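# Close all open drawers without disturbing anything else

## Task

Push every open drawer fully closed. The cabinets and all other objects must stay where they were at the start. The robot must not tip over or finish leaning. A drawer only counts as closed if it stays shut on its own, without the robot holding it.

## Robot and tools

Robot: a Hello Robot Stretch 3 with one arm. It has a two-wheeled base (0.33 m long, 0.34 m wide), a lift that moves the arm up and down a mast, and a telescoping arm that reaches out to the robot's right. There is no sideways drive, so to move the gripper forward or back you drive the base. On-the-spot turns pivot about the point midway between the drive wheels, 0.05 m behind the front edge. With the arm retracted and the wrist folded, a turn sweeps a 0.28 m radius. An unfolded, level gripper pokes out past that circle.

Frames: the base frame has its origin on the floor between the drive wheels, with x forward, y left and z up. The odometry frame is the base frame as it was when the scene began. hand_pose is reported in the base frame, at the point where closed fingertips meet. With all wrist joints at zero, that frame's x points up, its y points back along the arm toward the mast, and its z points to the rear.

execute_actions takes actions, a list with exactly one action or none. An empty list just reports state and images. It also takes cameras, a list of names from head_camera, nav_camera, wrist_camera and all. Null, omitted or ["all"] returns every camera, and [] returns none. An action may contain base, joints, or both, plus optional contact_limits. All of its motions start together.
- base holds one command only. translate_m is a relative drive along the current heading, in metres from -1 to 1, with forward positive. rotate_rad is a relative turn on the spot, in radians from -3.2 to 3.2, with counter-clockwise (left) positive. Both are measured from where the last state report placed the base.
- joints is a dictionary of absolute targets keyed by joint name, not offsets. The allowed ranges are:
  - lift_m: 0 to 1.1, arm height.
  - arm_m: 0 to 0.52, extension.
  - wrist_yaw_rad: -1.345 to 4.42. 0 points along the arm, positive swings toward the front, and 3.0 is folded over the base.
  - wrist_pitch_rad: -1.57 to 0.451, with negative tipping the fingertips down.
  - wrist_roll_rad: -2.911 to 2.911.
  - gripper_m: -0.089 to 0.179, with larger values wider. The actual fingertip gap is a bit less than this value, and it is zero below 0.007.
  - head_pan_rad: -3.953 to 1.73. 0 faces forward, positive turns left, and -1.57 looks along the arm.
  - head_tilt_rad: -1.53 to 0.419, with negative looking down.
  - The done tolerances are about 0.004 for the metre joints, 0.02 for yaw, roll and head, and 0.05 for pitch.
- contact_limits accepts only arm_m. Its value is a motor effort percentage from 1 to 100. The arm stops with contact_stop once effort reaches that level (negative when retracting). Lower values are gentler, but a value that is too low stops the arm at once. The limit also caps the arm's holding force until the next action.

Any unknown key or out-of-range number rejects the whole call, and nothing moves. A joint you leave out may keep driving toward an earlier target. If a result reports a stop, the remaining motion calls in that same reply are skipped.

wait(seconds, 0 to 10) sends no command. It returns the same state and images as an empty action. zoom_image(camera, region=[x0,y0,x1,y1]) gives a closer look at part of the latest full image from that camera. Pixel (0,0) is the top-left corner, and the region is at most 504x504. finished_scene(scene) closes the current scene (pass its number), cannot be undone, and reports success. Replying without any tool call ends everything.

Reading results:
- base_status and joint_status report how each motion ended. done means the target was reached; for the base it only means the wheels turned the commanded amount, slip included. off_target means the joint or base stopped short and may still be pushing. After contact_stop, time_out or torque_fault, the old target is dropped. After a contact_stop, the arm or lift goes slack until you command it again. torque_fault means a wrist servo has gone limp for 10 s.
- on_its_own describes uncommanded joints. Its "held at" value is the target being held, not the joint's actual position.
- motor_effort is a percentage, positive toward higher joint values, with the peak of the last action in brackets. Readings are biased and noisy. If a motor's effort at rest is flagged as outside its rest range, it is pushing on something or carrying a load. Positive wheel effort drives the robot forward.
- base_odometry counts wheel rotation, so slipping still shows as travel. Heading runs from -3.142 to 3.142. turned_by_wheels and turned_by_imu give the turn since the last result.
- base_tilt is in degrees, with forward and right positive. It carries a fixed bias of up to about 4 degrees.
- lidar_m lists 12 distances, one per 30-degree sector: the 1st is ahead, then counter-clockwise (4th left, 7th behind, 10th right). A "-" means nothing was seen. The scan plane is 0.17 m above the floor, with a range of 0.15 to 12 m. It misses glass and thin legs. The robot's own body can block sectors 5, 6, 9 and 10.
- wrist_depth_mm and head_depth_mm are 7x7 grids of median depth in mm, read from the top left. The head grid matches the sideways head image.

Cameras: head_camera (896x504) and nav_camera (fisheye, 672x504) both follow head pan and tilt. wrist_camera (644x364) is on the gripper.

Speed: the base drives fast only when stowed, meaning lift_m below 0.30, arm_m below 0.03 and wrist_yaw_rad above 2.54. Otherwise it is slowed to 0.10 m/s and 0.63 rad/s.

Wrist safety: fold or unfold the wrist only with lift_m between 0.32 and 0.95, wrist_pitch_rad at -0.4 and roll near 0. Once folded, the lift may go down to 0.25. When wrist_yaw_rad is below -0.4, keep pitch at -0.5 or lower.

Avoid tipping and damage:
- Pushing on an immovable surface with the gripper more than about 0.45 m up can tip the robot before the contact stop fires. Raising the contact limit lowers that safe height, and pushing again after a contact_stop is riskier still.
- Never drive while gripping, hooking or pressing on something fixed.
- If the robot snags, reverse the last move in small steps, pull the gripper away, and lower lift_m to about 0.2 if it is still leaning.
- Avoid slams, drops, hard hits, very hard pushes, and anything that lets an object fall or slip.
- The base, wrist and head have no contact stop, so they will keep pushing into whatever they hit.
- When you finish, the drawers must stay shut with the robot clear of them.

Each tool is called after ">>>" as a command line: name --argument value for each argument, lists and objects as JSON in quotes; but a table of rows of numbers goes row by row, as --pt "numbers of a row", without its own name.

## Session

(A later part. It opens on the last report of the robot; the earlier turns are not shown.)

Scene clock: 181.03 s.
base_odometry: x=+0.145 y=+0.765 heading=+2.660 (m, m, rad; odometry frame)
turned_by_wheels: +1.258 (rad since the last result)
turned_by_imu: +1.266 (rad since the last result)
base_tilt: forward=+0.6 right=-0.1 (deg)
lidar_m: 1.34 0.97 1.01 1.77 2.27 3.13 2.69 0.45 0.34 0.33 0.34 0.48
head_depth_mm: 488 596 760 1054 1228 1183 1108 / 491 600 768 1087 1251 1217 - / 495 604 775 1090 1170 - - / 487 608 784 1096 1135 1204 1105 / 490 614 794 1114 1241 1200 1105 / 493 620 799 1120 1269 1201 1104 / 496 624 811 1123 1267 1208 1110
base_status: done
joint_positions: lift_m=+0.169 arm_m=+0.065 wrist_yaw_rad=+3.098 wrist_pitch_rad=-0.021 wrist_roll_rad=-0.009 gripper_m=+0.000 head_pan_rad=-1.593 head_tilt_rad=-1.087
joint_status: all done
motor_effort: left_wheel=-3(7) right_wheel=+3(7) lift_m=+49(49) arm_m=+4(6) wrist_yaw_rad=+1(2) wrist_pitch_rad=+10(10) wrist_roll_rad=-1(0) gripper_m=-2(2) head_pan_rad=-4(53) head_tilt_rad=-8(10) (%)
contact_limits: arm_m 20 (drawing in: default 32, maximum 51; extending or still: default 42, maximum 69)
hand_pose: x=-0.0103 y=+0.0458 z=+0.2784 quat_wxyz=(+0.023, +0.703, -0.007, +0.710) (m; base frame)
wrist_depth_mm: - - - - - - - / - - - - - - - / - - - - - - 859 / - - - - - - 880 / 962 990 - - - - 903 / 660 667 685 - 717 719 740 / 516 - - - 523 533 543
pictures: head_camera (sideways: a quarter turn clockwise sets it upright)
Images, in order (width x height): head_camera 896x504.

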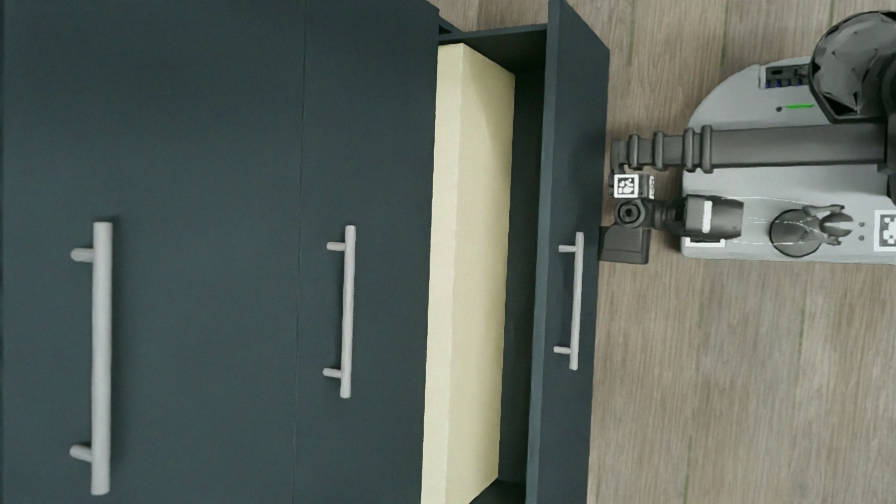

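>>> execute_actions --actions '[{"joints": {"arm_m": 0.09}, "contact_limits": {"arm_m": 30}}]' --cameras '[]'

>>> execute_actions --actions '[{"joints": {"arm_m": 0.305}, "contact_limits": {"arm_m": 30}}]' --cameras '["head_camera", "nav_camera"]'

Scene clock: 192.27 s.
base_odometry: x=+0.145 y=+0.765 heading=+2.660 (m, m, rad; odometry frame)
turned_by_wheels: +0.000 (rad since the last result)
turned_by_imu: +0.000 (rad since the last result)
base_tilt: forward=+0.8 right=-0.5 (deg)
lidar_m: 1.35 0.97 1.01 1.77 2.28 3.13 2.69 0.45 0.34 0.33 0.34 0.48
head_depth_mm: 488 595 760 1056 1225 1187 1106 / 491 599 769 1087 1251 1221 - / 495 606 778 1088 1076 - - / 488 610 786 1099 1004 1212 1103 / 490 614 792 1116 1236 1202 1106 / 493 620 801 1119 1265 1199 1104 / 496 625 811 1123 1267 1211 1111
base_status: not commanded
joint_positions: lift_m=+0.169 arm_m=+0.089 wrist_yaw_rad=+3.108 wrist_pitch_rad=-0.021 wrist_roll_rad=-0.009 gripper_m=+0.000 head_pan_rad=-1.593 head_tilt_rad=-1.087
joint_status: all done
motor_effort: left_wheel=-3(3) right_wheel=+6(6) lift_m=+49(49) arm_m=+12(13) wrist_yaw_rad=-6(6) wrist_pitch_rad=+10(10) wrist_roll_rad=+0(1) gripper_m=-2(2) head_pan_rad=-4(5) head_tilt_rad=-8(7) (%)
contact_limits: arm_m 30 (drawing in: default 32, maximum 51; extending or still: default 42, maximum 69)
hand_pose: x=-0.0128 y=+0.0214 z=+0.2784 quat_wxyz=(+0.020, +0.704, -0.004, +0.710) (m; base frame)
wrist_depth_mm: - - - - - - - / - - - - - - - / - - - - - - 890 / - - - - - - 891 / 979 992 - - - 1000 908 / 666 665 717 - 722 718 730 / 530 - - - 532 536 546
pictures: none
No camera images: the call's "cameras" was empty. Leave "cameras" out to get every camera's image.

Scene clock: 194.93 s.
base_odometry: x=+0.145 y=+0.765 heading=+2.661 (m, m, rad; odometry frame)
turned_by_wheels: +0.000 (rad since the last result)
turned_by_imu: -0.001 (rad since the last result)
base_tilt: forward=+0.7 right=-0.4 (deg)
lidar_m: 1.34 0.98 1.01 1.77 2.28 3.12 2.70 1.38 0.54 0.53 0.55 0.77
head_depth_mm: 489 596 762 1062 1292 1185 1108 / 492 600 770 1074 1299 1217 - / 495 605 777 1023 1292 - - / 488 610 786 1050 1311 1216 1102 / 491 614 793 1118 1319 1203 1101 / 493 620 800 1136 1320 1201 1106 / 496 626 807 1155 1320 1206 1110
base_status: not commanded
joint_positions: lift_m=+0.169 arm_m=+0.289 wrist_yaw_rad=+3.118 wrist_pitch_rad=-0.021 wrist_roll_rad=-0.009 gripper_m=+0.000 head_pan_rad=-1.593 head_tilt_rad=-1.088
joint_status: arm_m contact_stop (moved +0.199 of +0.216)
on_its_own: arm_m is slack since a contact_stop, until your next command for it (your +0.305 is given up)
motor_effort: left_wheel=+1(8) right_wheel=-3(17) lift_m=+48(49) arm_m=+0(33) wrist_yaw_rad=-12(23) wrist_pitch_rad=+10(10) wrist_roll_rad=+0(1) gripper_m=-2(3) head_pan_rad=-4(4) head_tilt_rad=-8(8) (%)
contact_limits: arm_m 30 (drawing in: default 32, maximum 51; extending or still: default 42, maximum 69)
hand_pose: x=-0.0152 y=-0.1780 z=+0.2786 quat_wxyz=(+0.016, +0.704, -0.001, +0.710) (m; base frame)
wrist_depth_mm: - - - - - - - / - - - - - - - / - - - - - - - / - - - - - - - / 964 - - - - - - / 671 - - - 723 723 753 / - - - - 538 535 545
pictures: head_camera (sideways: a quarter turn clockwise sets it upright), nav_camera (sideways: a quarter turn counterclockwise sets it upright)
Images, in order (width x height): head_camera 896x504, nav_camera 672x504.

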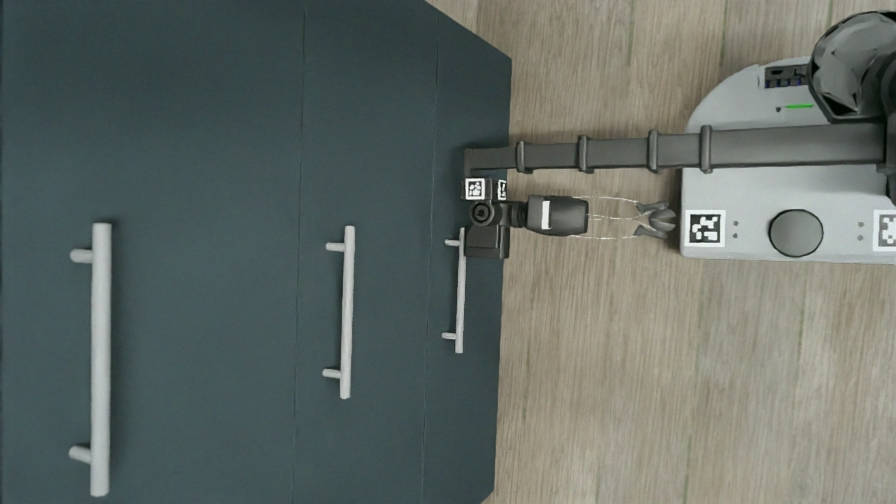

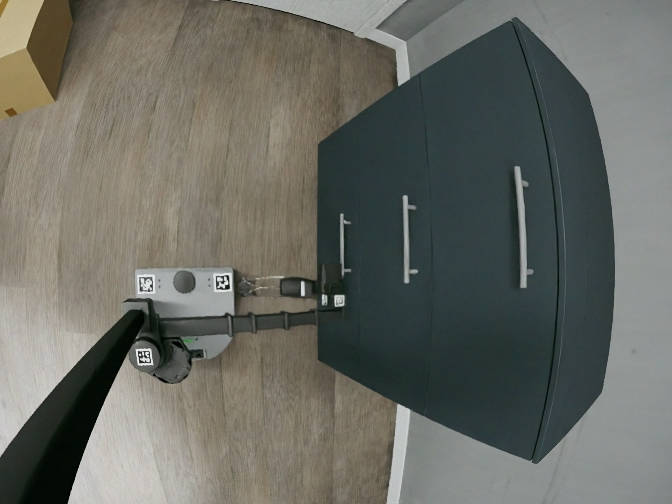

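>>> zoom_image --camera "head_camera" --region '[380, 0, 540, 110]'

Region (380, 0, 540, 110) of head_camera's 896x504 image, scaled by 3.150, with more detail than that image has; it fills the top 346 rows of this view, and the rest is white.

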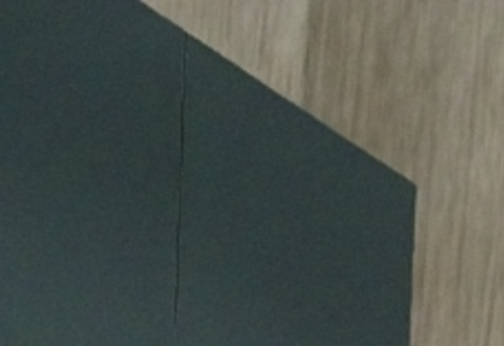

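>>> execute_actions --actions '[{"base": {"translate_m": -0.22}, "joints": {"arm_m": 0.022, "wrist_yaw_rad": 2.9, "lift_m": 0.29, "head_pan_rad": -3.1, "head_tilt_rad": -0.5}}]' --cameras '["head_camera", "nav_camera"]'

Scene clock: 206.10 s.
base_odometry: x=+0.340 y=+0.663 heading=+2.660 (m, m, rad; odometry frame)
turned_by_wheels: +0.000 (rad since the last result)
turned_by_imu: +0.001 (rad since the last result)
base_tilt: forward=+0.9 right=-0.3 (deg)
lidar_m: 1.57 1.15 1.28 2.01 2.80 2.93 2.47 1.37 1.03 0.52 0.55 0.76
head_depth_mm: 2651 2910 3167 2698 1971 1553 1276 / 2691 2970 3270 2674 1964 1553 1279 / 2754 2950 2311 2691 1967 1549 1284 / 2787 3039 2755 2688 1968 1556 1281 / 2847 3126 3459 2693 1980 1558 1285 / 2530 2614 2728 2552 1965 1556 1292 / 1961 2028 2107 2178 1975 1555 1279
base_status: done
joint_positions: lift_m=+0.289 arm_m=+0.022 wrist_yaw_rad=+2.901 wrist_pitch_rad=-0.021 wrist_roll_rad=-0.009 gripper_m=+0.000 head_pan_rad=-3.093 head_tilt_rad=-0.506
joint_status: all done
motor_effort: left_wheel=-2(5) right_wheel=+1(14) lift_m=+50(53) arm_m=-6(6) wrist_yaw_rad=+0(19) wrist_pitch_rad=+10(10) wrist_roll_rad=+0(0) gripper_m=-2(2) head_pan_rad=-4(51) head_tilt_rad=+5(43) (%)
hand_pose: x=+0.0395 y=+0.0810 z=+0.3985 quat_wxyz=(+0.093, +0.699, -0.077, +0.705) (m; base frame)
wrist_depth_mm: - - - - - - - / - - - - - - - / - - - - - - - / - - - - - - - / - - - - - - - / 892 912 989 - 983 985 - / 673 - 710 716 743 728 732
pictures: head_camera (sideways: a quarter turn clockwise sets it upright), nav_camera (sideways: a quarter turn counterclockwise sets it upright)
Images, in order (width x height): head_camera 896x504, nav_camera 672x504.

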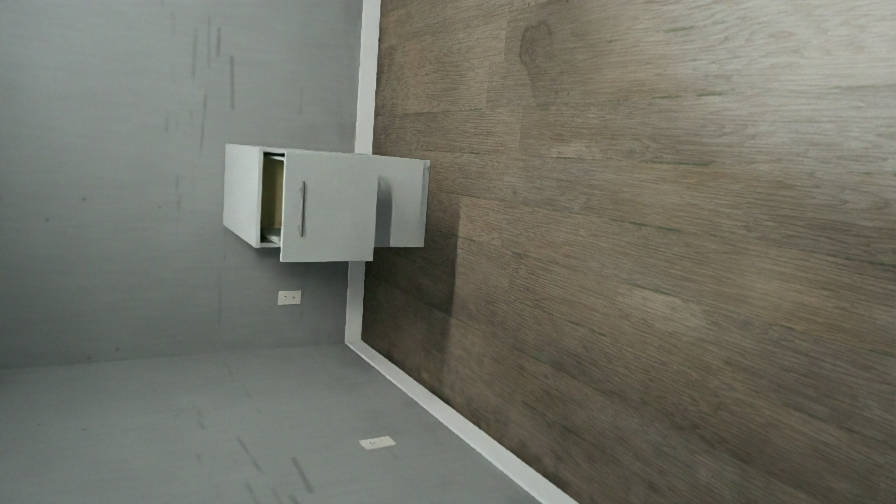

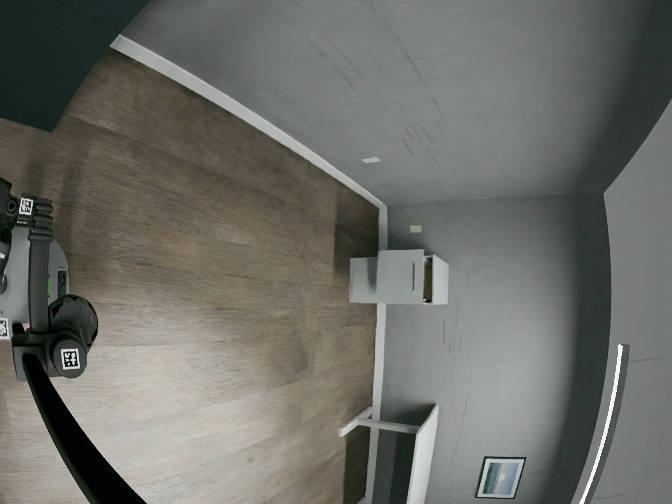

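>>> execute_actions --actions '[{"base": {"translate_m": -1.0}, "joints": {"head_tilt_rad": -0.7}}]' --cameras '["head_camera"]'

Scene clock: 215.60 s.
base_odometry: x=+1.226 y=+0.200 heading=+2.660 (m, m, rad; odometry frame)
turned_by_wheels: +0.000 (rad since the last result)
turned_by_imu: +0.003 (rad since the last result)
base_tilt: forward=+0.6 right=-0.3 (deg)
lidar_m: 2.56 2.05 2.27 2.25 2.27 2.08 1.48 1.29 0.98 0.96 1.01 1.01
head_depth_mm: 1806 2042 2333 2017 1622 1358 1169 / 1849 2044 2347 2019 1628 1361 1171 / 1885 1765 1340 1837 1635 1366 1169 / 1926 1784 1360 1901 1628 1364 1174 / 1931 2204 2361 1971 1643 1367 1177 / 1972 2246 2485 2040 1643 1366 1178 / 1855 1943 2002 1984 1640 1370 1179
base_status: done
joint_positions: lift_m=+0.289 arm_m=+0.022 wrist_yaw_rad=+2.901 wrist_pitch_rad=-0.021 wrist_roll_rad=-0.009 gripper_m=+0.000 head_pan_rad=-3.093 head_tilt_rad=-0.692
joint_status: all done
motor_effort: left_wheel=-1(9) right_wheel=+1(6) lift_m=+49(50) arm_m=-7(6) wrist_yaw_rad=-1(1) wrist_pitch_rad=+10(10) wrist_roll_rad=+0(0) gripper_m=-2(3) head_pan_rad=-4(5) head_tilt_rad=-4(27) (%)
hand_pose: x=+0.0396 y=+0.0810 z=+0.3985 quat_wxyz=(+0.093, +0.699, -0.077, +0.705) (m; base frame)
wrist_depth_mm: - - - - - - - / - - - - - - - / - - - - - - - / - - - - - - - / - - - - - - - / 903 920 971 - 962 - - / 678 - 700 709 712 728 743
pictures: head_camera (sideways: a quarter turn clockwise sets it upright)
Images, in order (width x height): head_camera 896x504.

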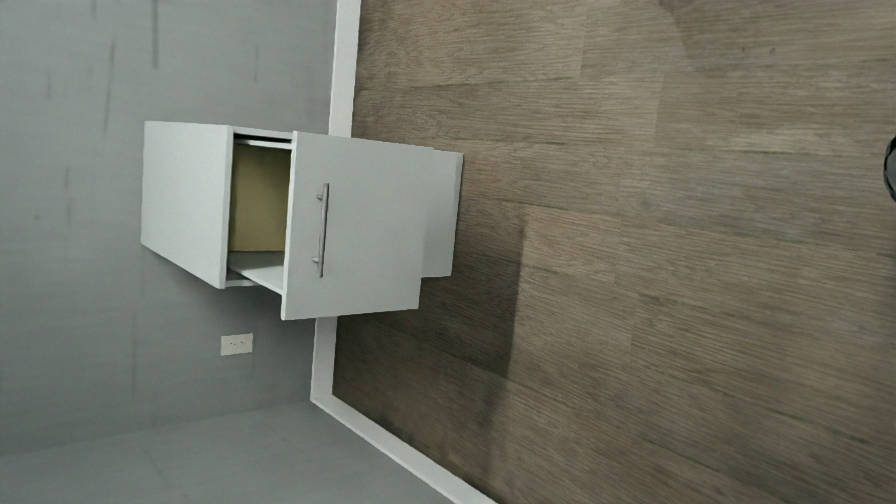

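>>> execute_actions --actions '[{"base": {"translate_m": -0.84}, "joints": {"head_tilt_rad": -1.15, "head_pan_rad": -3.2}}]' --cameras '["head_camera"]'

Scene clock: 225.53 s.
base_odometry: x=+1.971 y=-0.189 heading=+2.660 (m, m, rad; odometry frame)
turned_by_wheels: +0.000 (rad since the last result)
turned_by_imu: +0.002 (rad since the last result)
base_tilt: forward=+0.6 right=-0.4 (deg)
lidar_m: 2.07 2.86 2.58 2.11 1.81 1.37 0.65 0.69 0.93 0.92 0.97 1.38
head_depth_mm: 1362 1625 1531 1393 1283 1155 1095 / 1328 1631 1547 1405 1313 - 1096 / 805 854 1026 760 - - 1089 / 813 1122 1057 773 1317 - 1099 / 815 1129 1062 784 1307 - 1105 / 820 828 892 801 1307 1211 1101 / 1411 1690 1572 1393 1306 1201 1117
base_status: done
joint_positions: lift_m=+0.289 arm_m=+0.022 wrist_yaw_rad=+2.901 wrist_pitch_rad=-0.021 wrist_roll_rad=-0.009 gripper_m=+0.000 head_pan_rad=-3.193 head_tilt_rad=-1.136
joint_status: all done
motor_effort: left_wheel=-2(7) right_wheel=+2(5) lift_m=+49(49) arm_m=-6(6) wrist_yaw_rad=-1(1) wrist_pitch_rad=+10(10) wrist_roll_rad=+0(1) gripper_m=-3(3) head_pan_rad=-4(19) head_tilt_rad=-7(41) (%)
hand_pose: x=+0.0396 y=+0.0810 z=+0.3985 quat_wxyz=(+0.093, +0.699, -0.077, +0.705) (m; base frame)
wrist_depth_mm: - - - - - - - / - - - - - - - / - - - - - - - / - - - - - - - / - - - - - - - / 883 929 - - 998 993 - / 671 - 695 714 718 735 745
pictures: head_camera (sideways: a quarter turn clockwise sets it upright)
Images, in order (width x height): head_camera 896x504.

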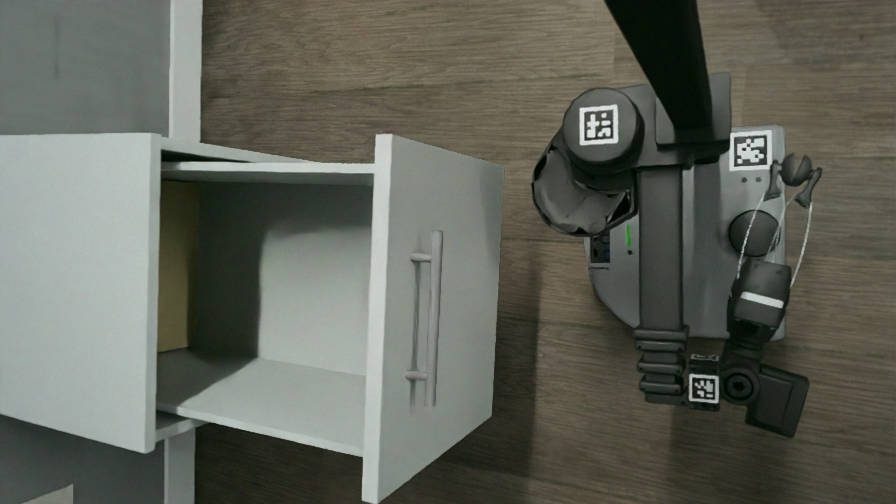

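>>> execute_actions --actions '[{"base": {"rotate_rad": -1.53}, "joints": {"arm_m": 0.125, "wrist_yaw_rad": 3.04, "lift_m": 0.30, "head_pan_rad": -1.65, "head_tilt_rad": -1.0}, "contact_limits": {"arm_m": 20}}]' --cameras '["head_camera"]'

Scene clock: 244.50 s.
base_odometry: x=+1.971 y=-0.189 heading=+1.130 (m, m, rad; odometry frame)
turned_by_wheels: -1.530 (rad since the last result)
turned_by_imu: -1.540 (rad since the last result)
base_tilt: forward=+0.9 right=-0.5 (deg)
lidar_m: 0.92 0.98 1.46 2.62 2.88 2.58 2.12 1.51 1.36 0.65 0.70 0.93
head_depth_mm: 1240 1473 1697 1505 1335 1206 1108 / 1221 1454 1696 1506 1339 1204 - / 1030 854 1116 1019 775 1230 - / 1031 855 1165 1032 802 1224 1104 / 1034 857 1164 1043 883 1219 1101 / 1255 882 921 757 907 1219 1106 / 1305 1563 1757 1537 1348 1225 1107
base_status: done
joint_positions: lift_m=+0.299 arm_m=+0.125 wrist_yaw_rad=+3.039 wrist_pitch_rad=-0.021 wrist_roll_rad=-0.009 gripper_m=+0.000 head_pan_rad=-1.657 head_tilt_rad=-1.001
joint_status: all done
motor_effort: left_wheel=+2(7) right_wheel=-3(6) lift_m=+49(50) arm_m=+5(5) wrist_yaw_rad=+2(2) wrist_pitch_rad=+10(10) wrist_roll_rad=-1(0) gripper_m=-2(2) head_pan_rad=+4(49) head_tilt_rad=+0(16) (%)
contact_limits: arm_m 20 (drawing in: default 32, maximum 51; extending or still: default 42, maximum 69)
hand_pose: x=+0.0049 y=-0.0152 z=+0.4085 quat_wxyz=(+0.044, +0.703, -0.028, +0.709) (m; base frame)
wrist_depth_mm: - - - - - - - / - - - - - - - / - - - - - - - / - - - - - - - / - - - - - - - / 931 944 - - - - 973 / 698 719 717 717 742 745 763
pictures: head_camera (sideways: a quarter turn clockwise sets it upright)
Images, in order (width x height): head_camera 896x504.

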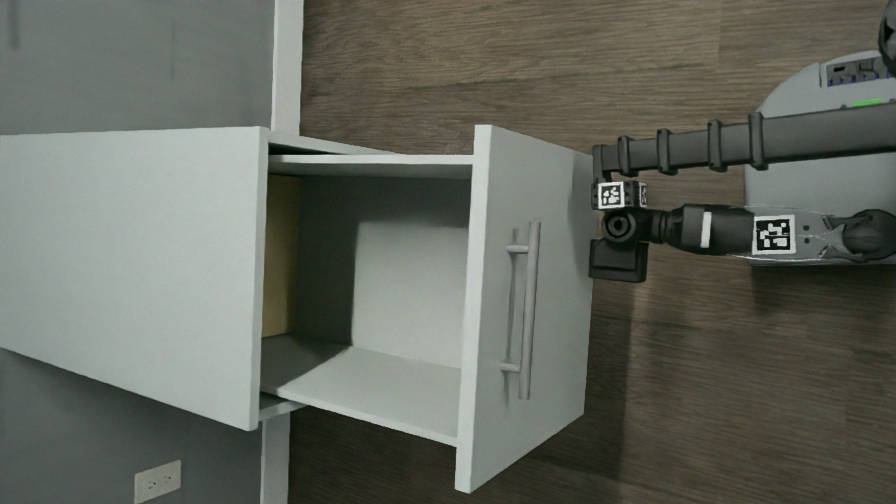

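>>> execute_actions --actions '[{"joints": {"arm_m": 0.46, "head_tilt_rad": -0.9}, "contact_limits": {"arm_m": 30}}]' --cameras '["head_camera"]'

Scene clock: 250.20 s.
base_odometry: x=+1.971 y=-0.189 heading=+1.130 (m, m, rad; odometry frame)
turned_by_wheels: +0.000 (rad since the last result)
turned_by_imu: +0.000 (rad since the last result)
base_tilt: forward=+0.7 right=-0.3 (deg)
lidar_m: 0.91 0.98 1.45 2.62 2.88 2.58 2.12 1.51 1.36 0.65 0.70 0.93
head_depth_mm: 1182 1387 1672 1626 1407 1238 1101 / 1191 1369 1675 1633 1414 1238 1129 / 1178 1002 843 966 1360 1243 1145 / 1187 1006 851 957 1349 1244 1135 / 1197 1008 863 1032 1346 1249 1111 / 1225 1377 870 1577 1429 1248 1118 / 1239 1460 1778 1661 1424 1257 1123
base_status: not commanded
joint_positions: lift_m=+0.299 arm_m=+0.452 wrist_yaw_rad=+3.044 wrist_pitch_rad=-0.021 wrist_roll_rad=-0.009 gripper_m=+0.000 head_pan_rad=-1.657 head_tilt_rad=-0.901
joint_status: arm_m contact_stop (moved +0.328 of +0.335); the others done
on_its_own: arm_m is slack since a contact_stop, until your next command for it (your +0.460 is given up)
motor_effort: left_wheel=-2(6) right_wheel=+3(13) lift_m=+49(50) arm_m=+0(33) wrist_yaw_rad=-2(7) wrist_pitch_rad=+10(10) wrist_roll_rad=-1(0) gripper_m=-2(2) head_pan_rad=+4(4) head_tilt_rad=+2(18) (%)
contact_limits: arm_m 30 (drawing in: default 32, maximum 51; extending or still: default 42, maximum 69)
hand_pose: x=+0.0037 y=-0.3426 z=+0.4085 quat_wxyz=(+0.042, +0.703, -0.027, +0.709) (m; base frame)
wrist_depth_mm: - - - - - - - / - - - - - - 999 / - - - - - - 998 / - - - - - - - / - - - - - - 995 / 925 997 - - 994 - 913 / 694 735 - 730 727 742 763
pictures: head_camera (sideways: a quarter turn clockwise sets it upright)
Images, in order (width x height): head_camera 896x504.

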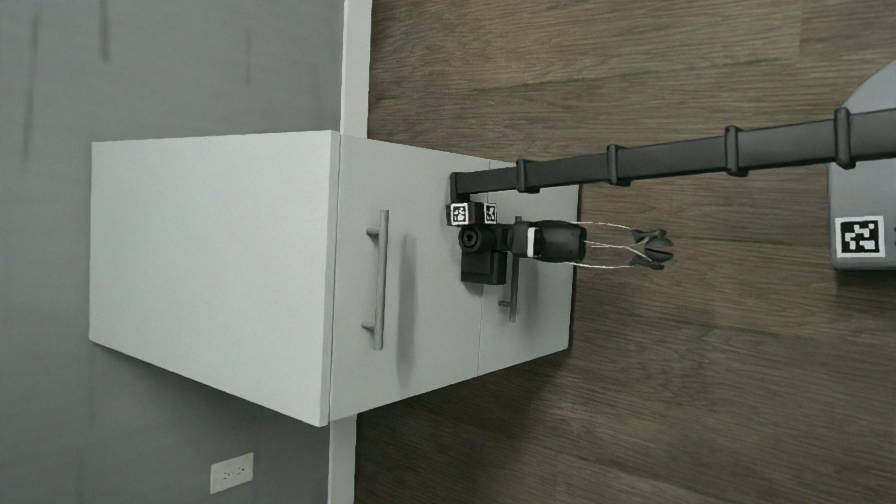

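That drawer is shut now. I'll back the arm off it and recheck all three cabinets.

>>> execute_actions --actions '[{"joints": {"arm_m": 0.41}}]'

Scene clock: 253.27 s.
base_odometry: x=+1.971 y=-0.189 heading=+1.130 (m, m, rad; odometry frame)
turned_by_wheels: +0.000 (rad since the last result)
turned_by_imu: +0.000 (rad since the last result)
base_tilt: forward=+0.8 right=-0.4 (deg)
lidar_m: 0.91 0.98 1.46 2.62 2.88 2.58 2.12 1.51 1.36 0.65 0.70 0.93
head_depth_mm: 1182 1386 1670 1627 1408 1234 1102 / 1191 1368 1649 1630 1405 1245 1133 / 1174 1001 840 984 1361 1240 1143 / 1184 1008 852 982 1338 1233 1138 / 1196 1010 860 1031 1343 1251 1112 / 1229 1383 872 1577 1423 1250 1113 / 1240 1463 1779 1652 1424 1255 1117
base_status: not commanded
joint_positions: lift_m=+0.299 arm_m=+0.410 wrist_yaw_rad=+3.042 wrist_pitch_rad=-0.021 wrist_roll_rad=-0.009 gripper_m=+0.000 head_pan_rad=-1.657 head_tilt_rad=-0.901
joint_status: all done
motor_effort: left_wheel=+0(2) right_wheel=-1(4) lift_m=+49(49) arm_m=-7(5) wrist_yaw_rad=+0(2) wrist_pitch_rad=+10(10) wrist_roll_rad=-1(0) gripper_m=-2(3) head_pan_rad=+4(4) head_tilt_rad=+2(2) (%)
hand_pose: x=+0.0042 y=-0.3009 z=+0.4085 quat_wxyz=(+0.043, +0.703, -0.027, +0.709) (m; base frame)
wrist_depth_mm: - - - - - - - / - - - - - - 994 / - - - - - - - / - - - - - - 992 / - - - - - - - / 930 933 - - - - 902 / 702 732 - 729 734 766 762
pictures: head_camera (sideways: a quarter turn clockwise sets it upright), nav_camera (sideways: a quarter turn counterclockwise sets it upright), wrist_camera
Images, in order (width x height): head_camera 896x504, nav_camera 672x504, wrist_camera 644x364.

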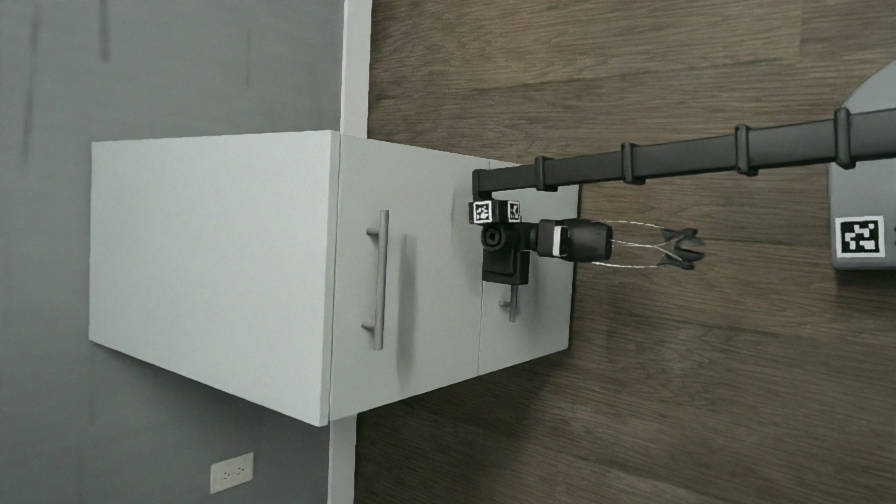

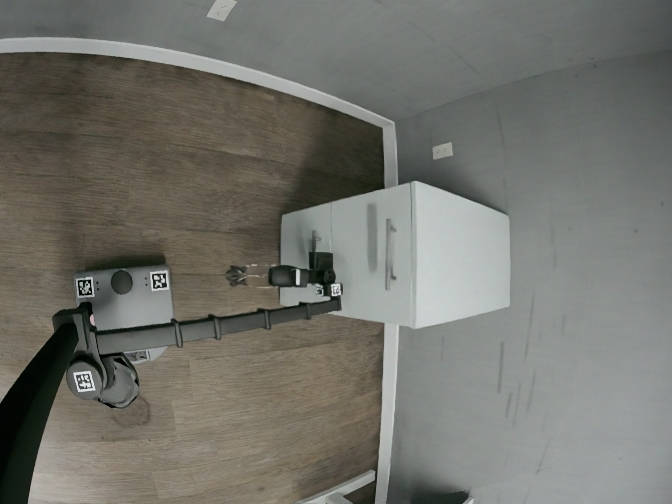

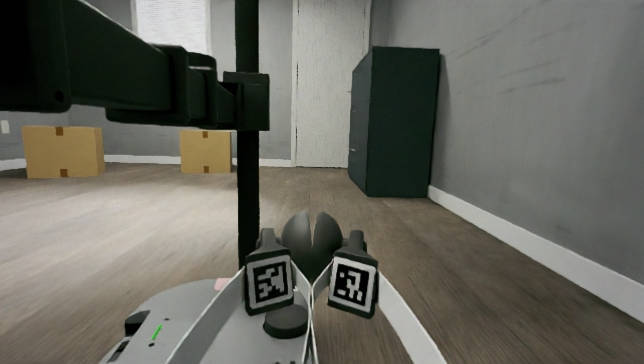

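>>> zoom_image --camera "wrist_camera" --region '[320, 30, 460, 210]'

>>> zoom_image --camera "head_camera" --region '[310, 290, 590, 440]'

Region (320, 30, 460, 210) of wrist_camera's 644x364 image, scaled by 2.800.

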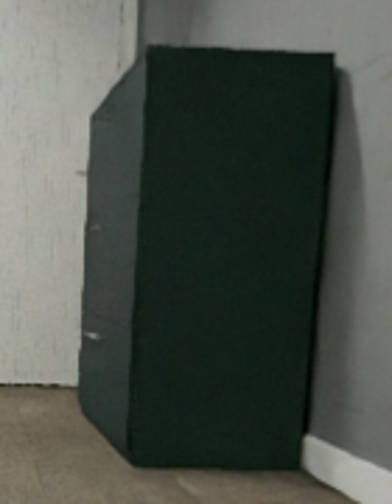

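Region (310, 290, 590, 440) of head_camera's 896x504 image, scaled by 1.800, with more detail than that image has; it fills the top 270 rows of this view, and the rest is white.

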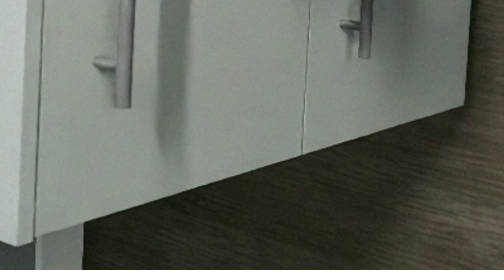

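The wide cabinet and this one are both flush. The pedestal cabinet was flush when I checked it after letting go.

>>> finished_scene --scene 2

The scene is finished: the task was done.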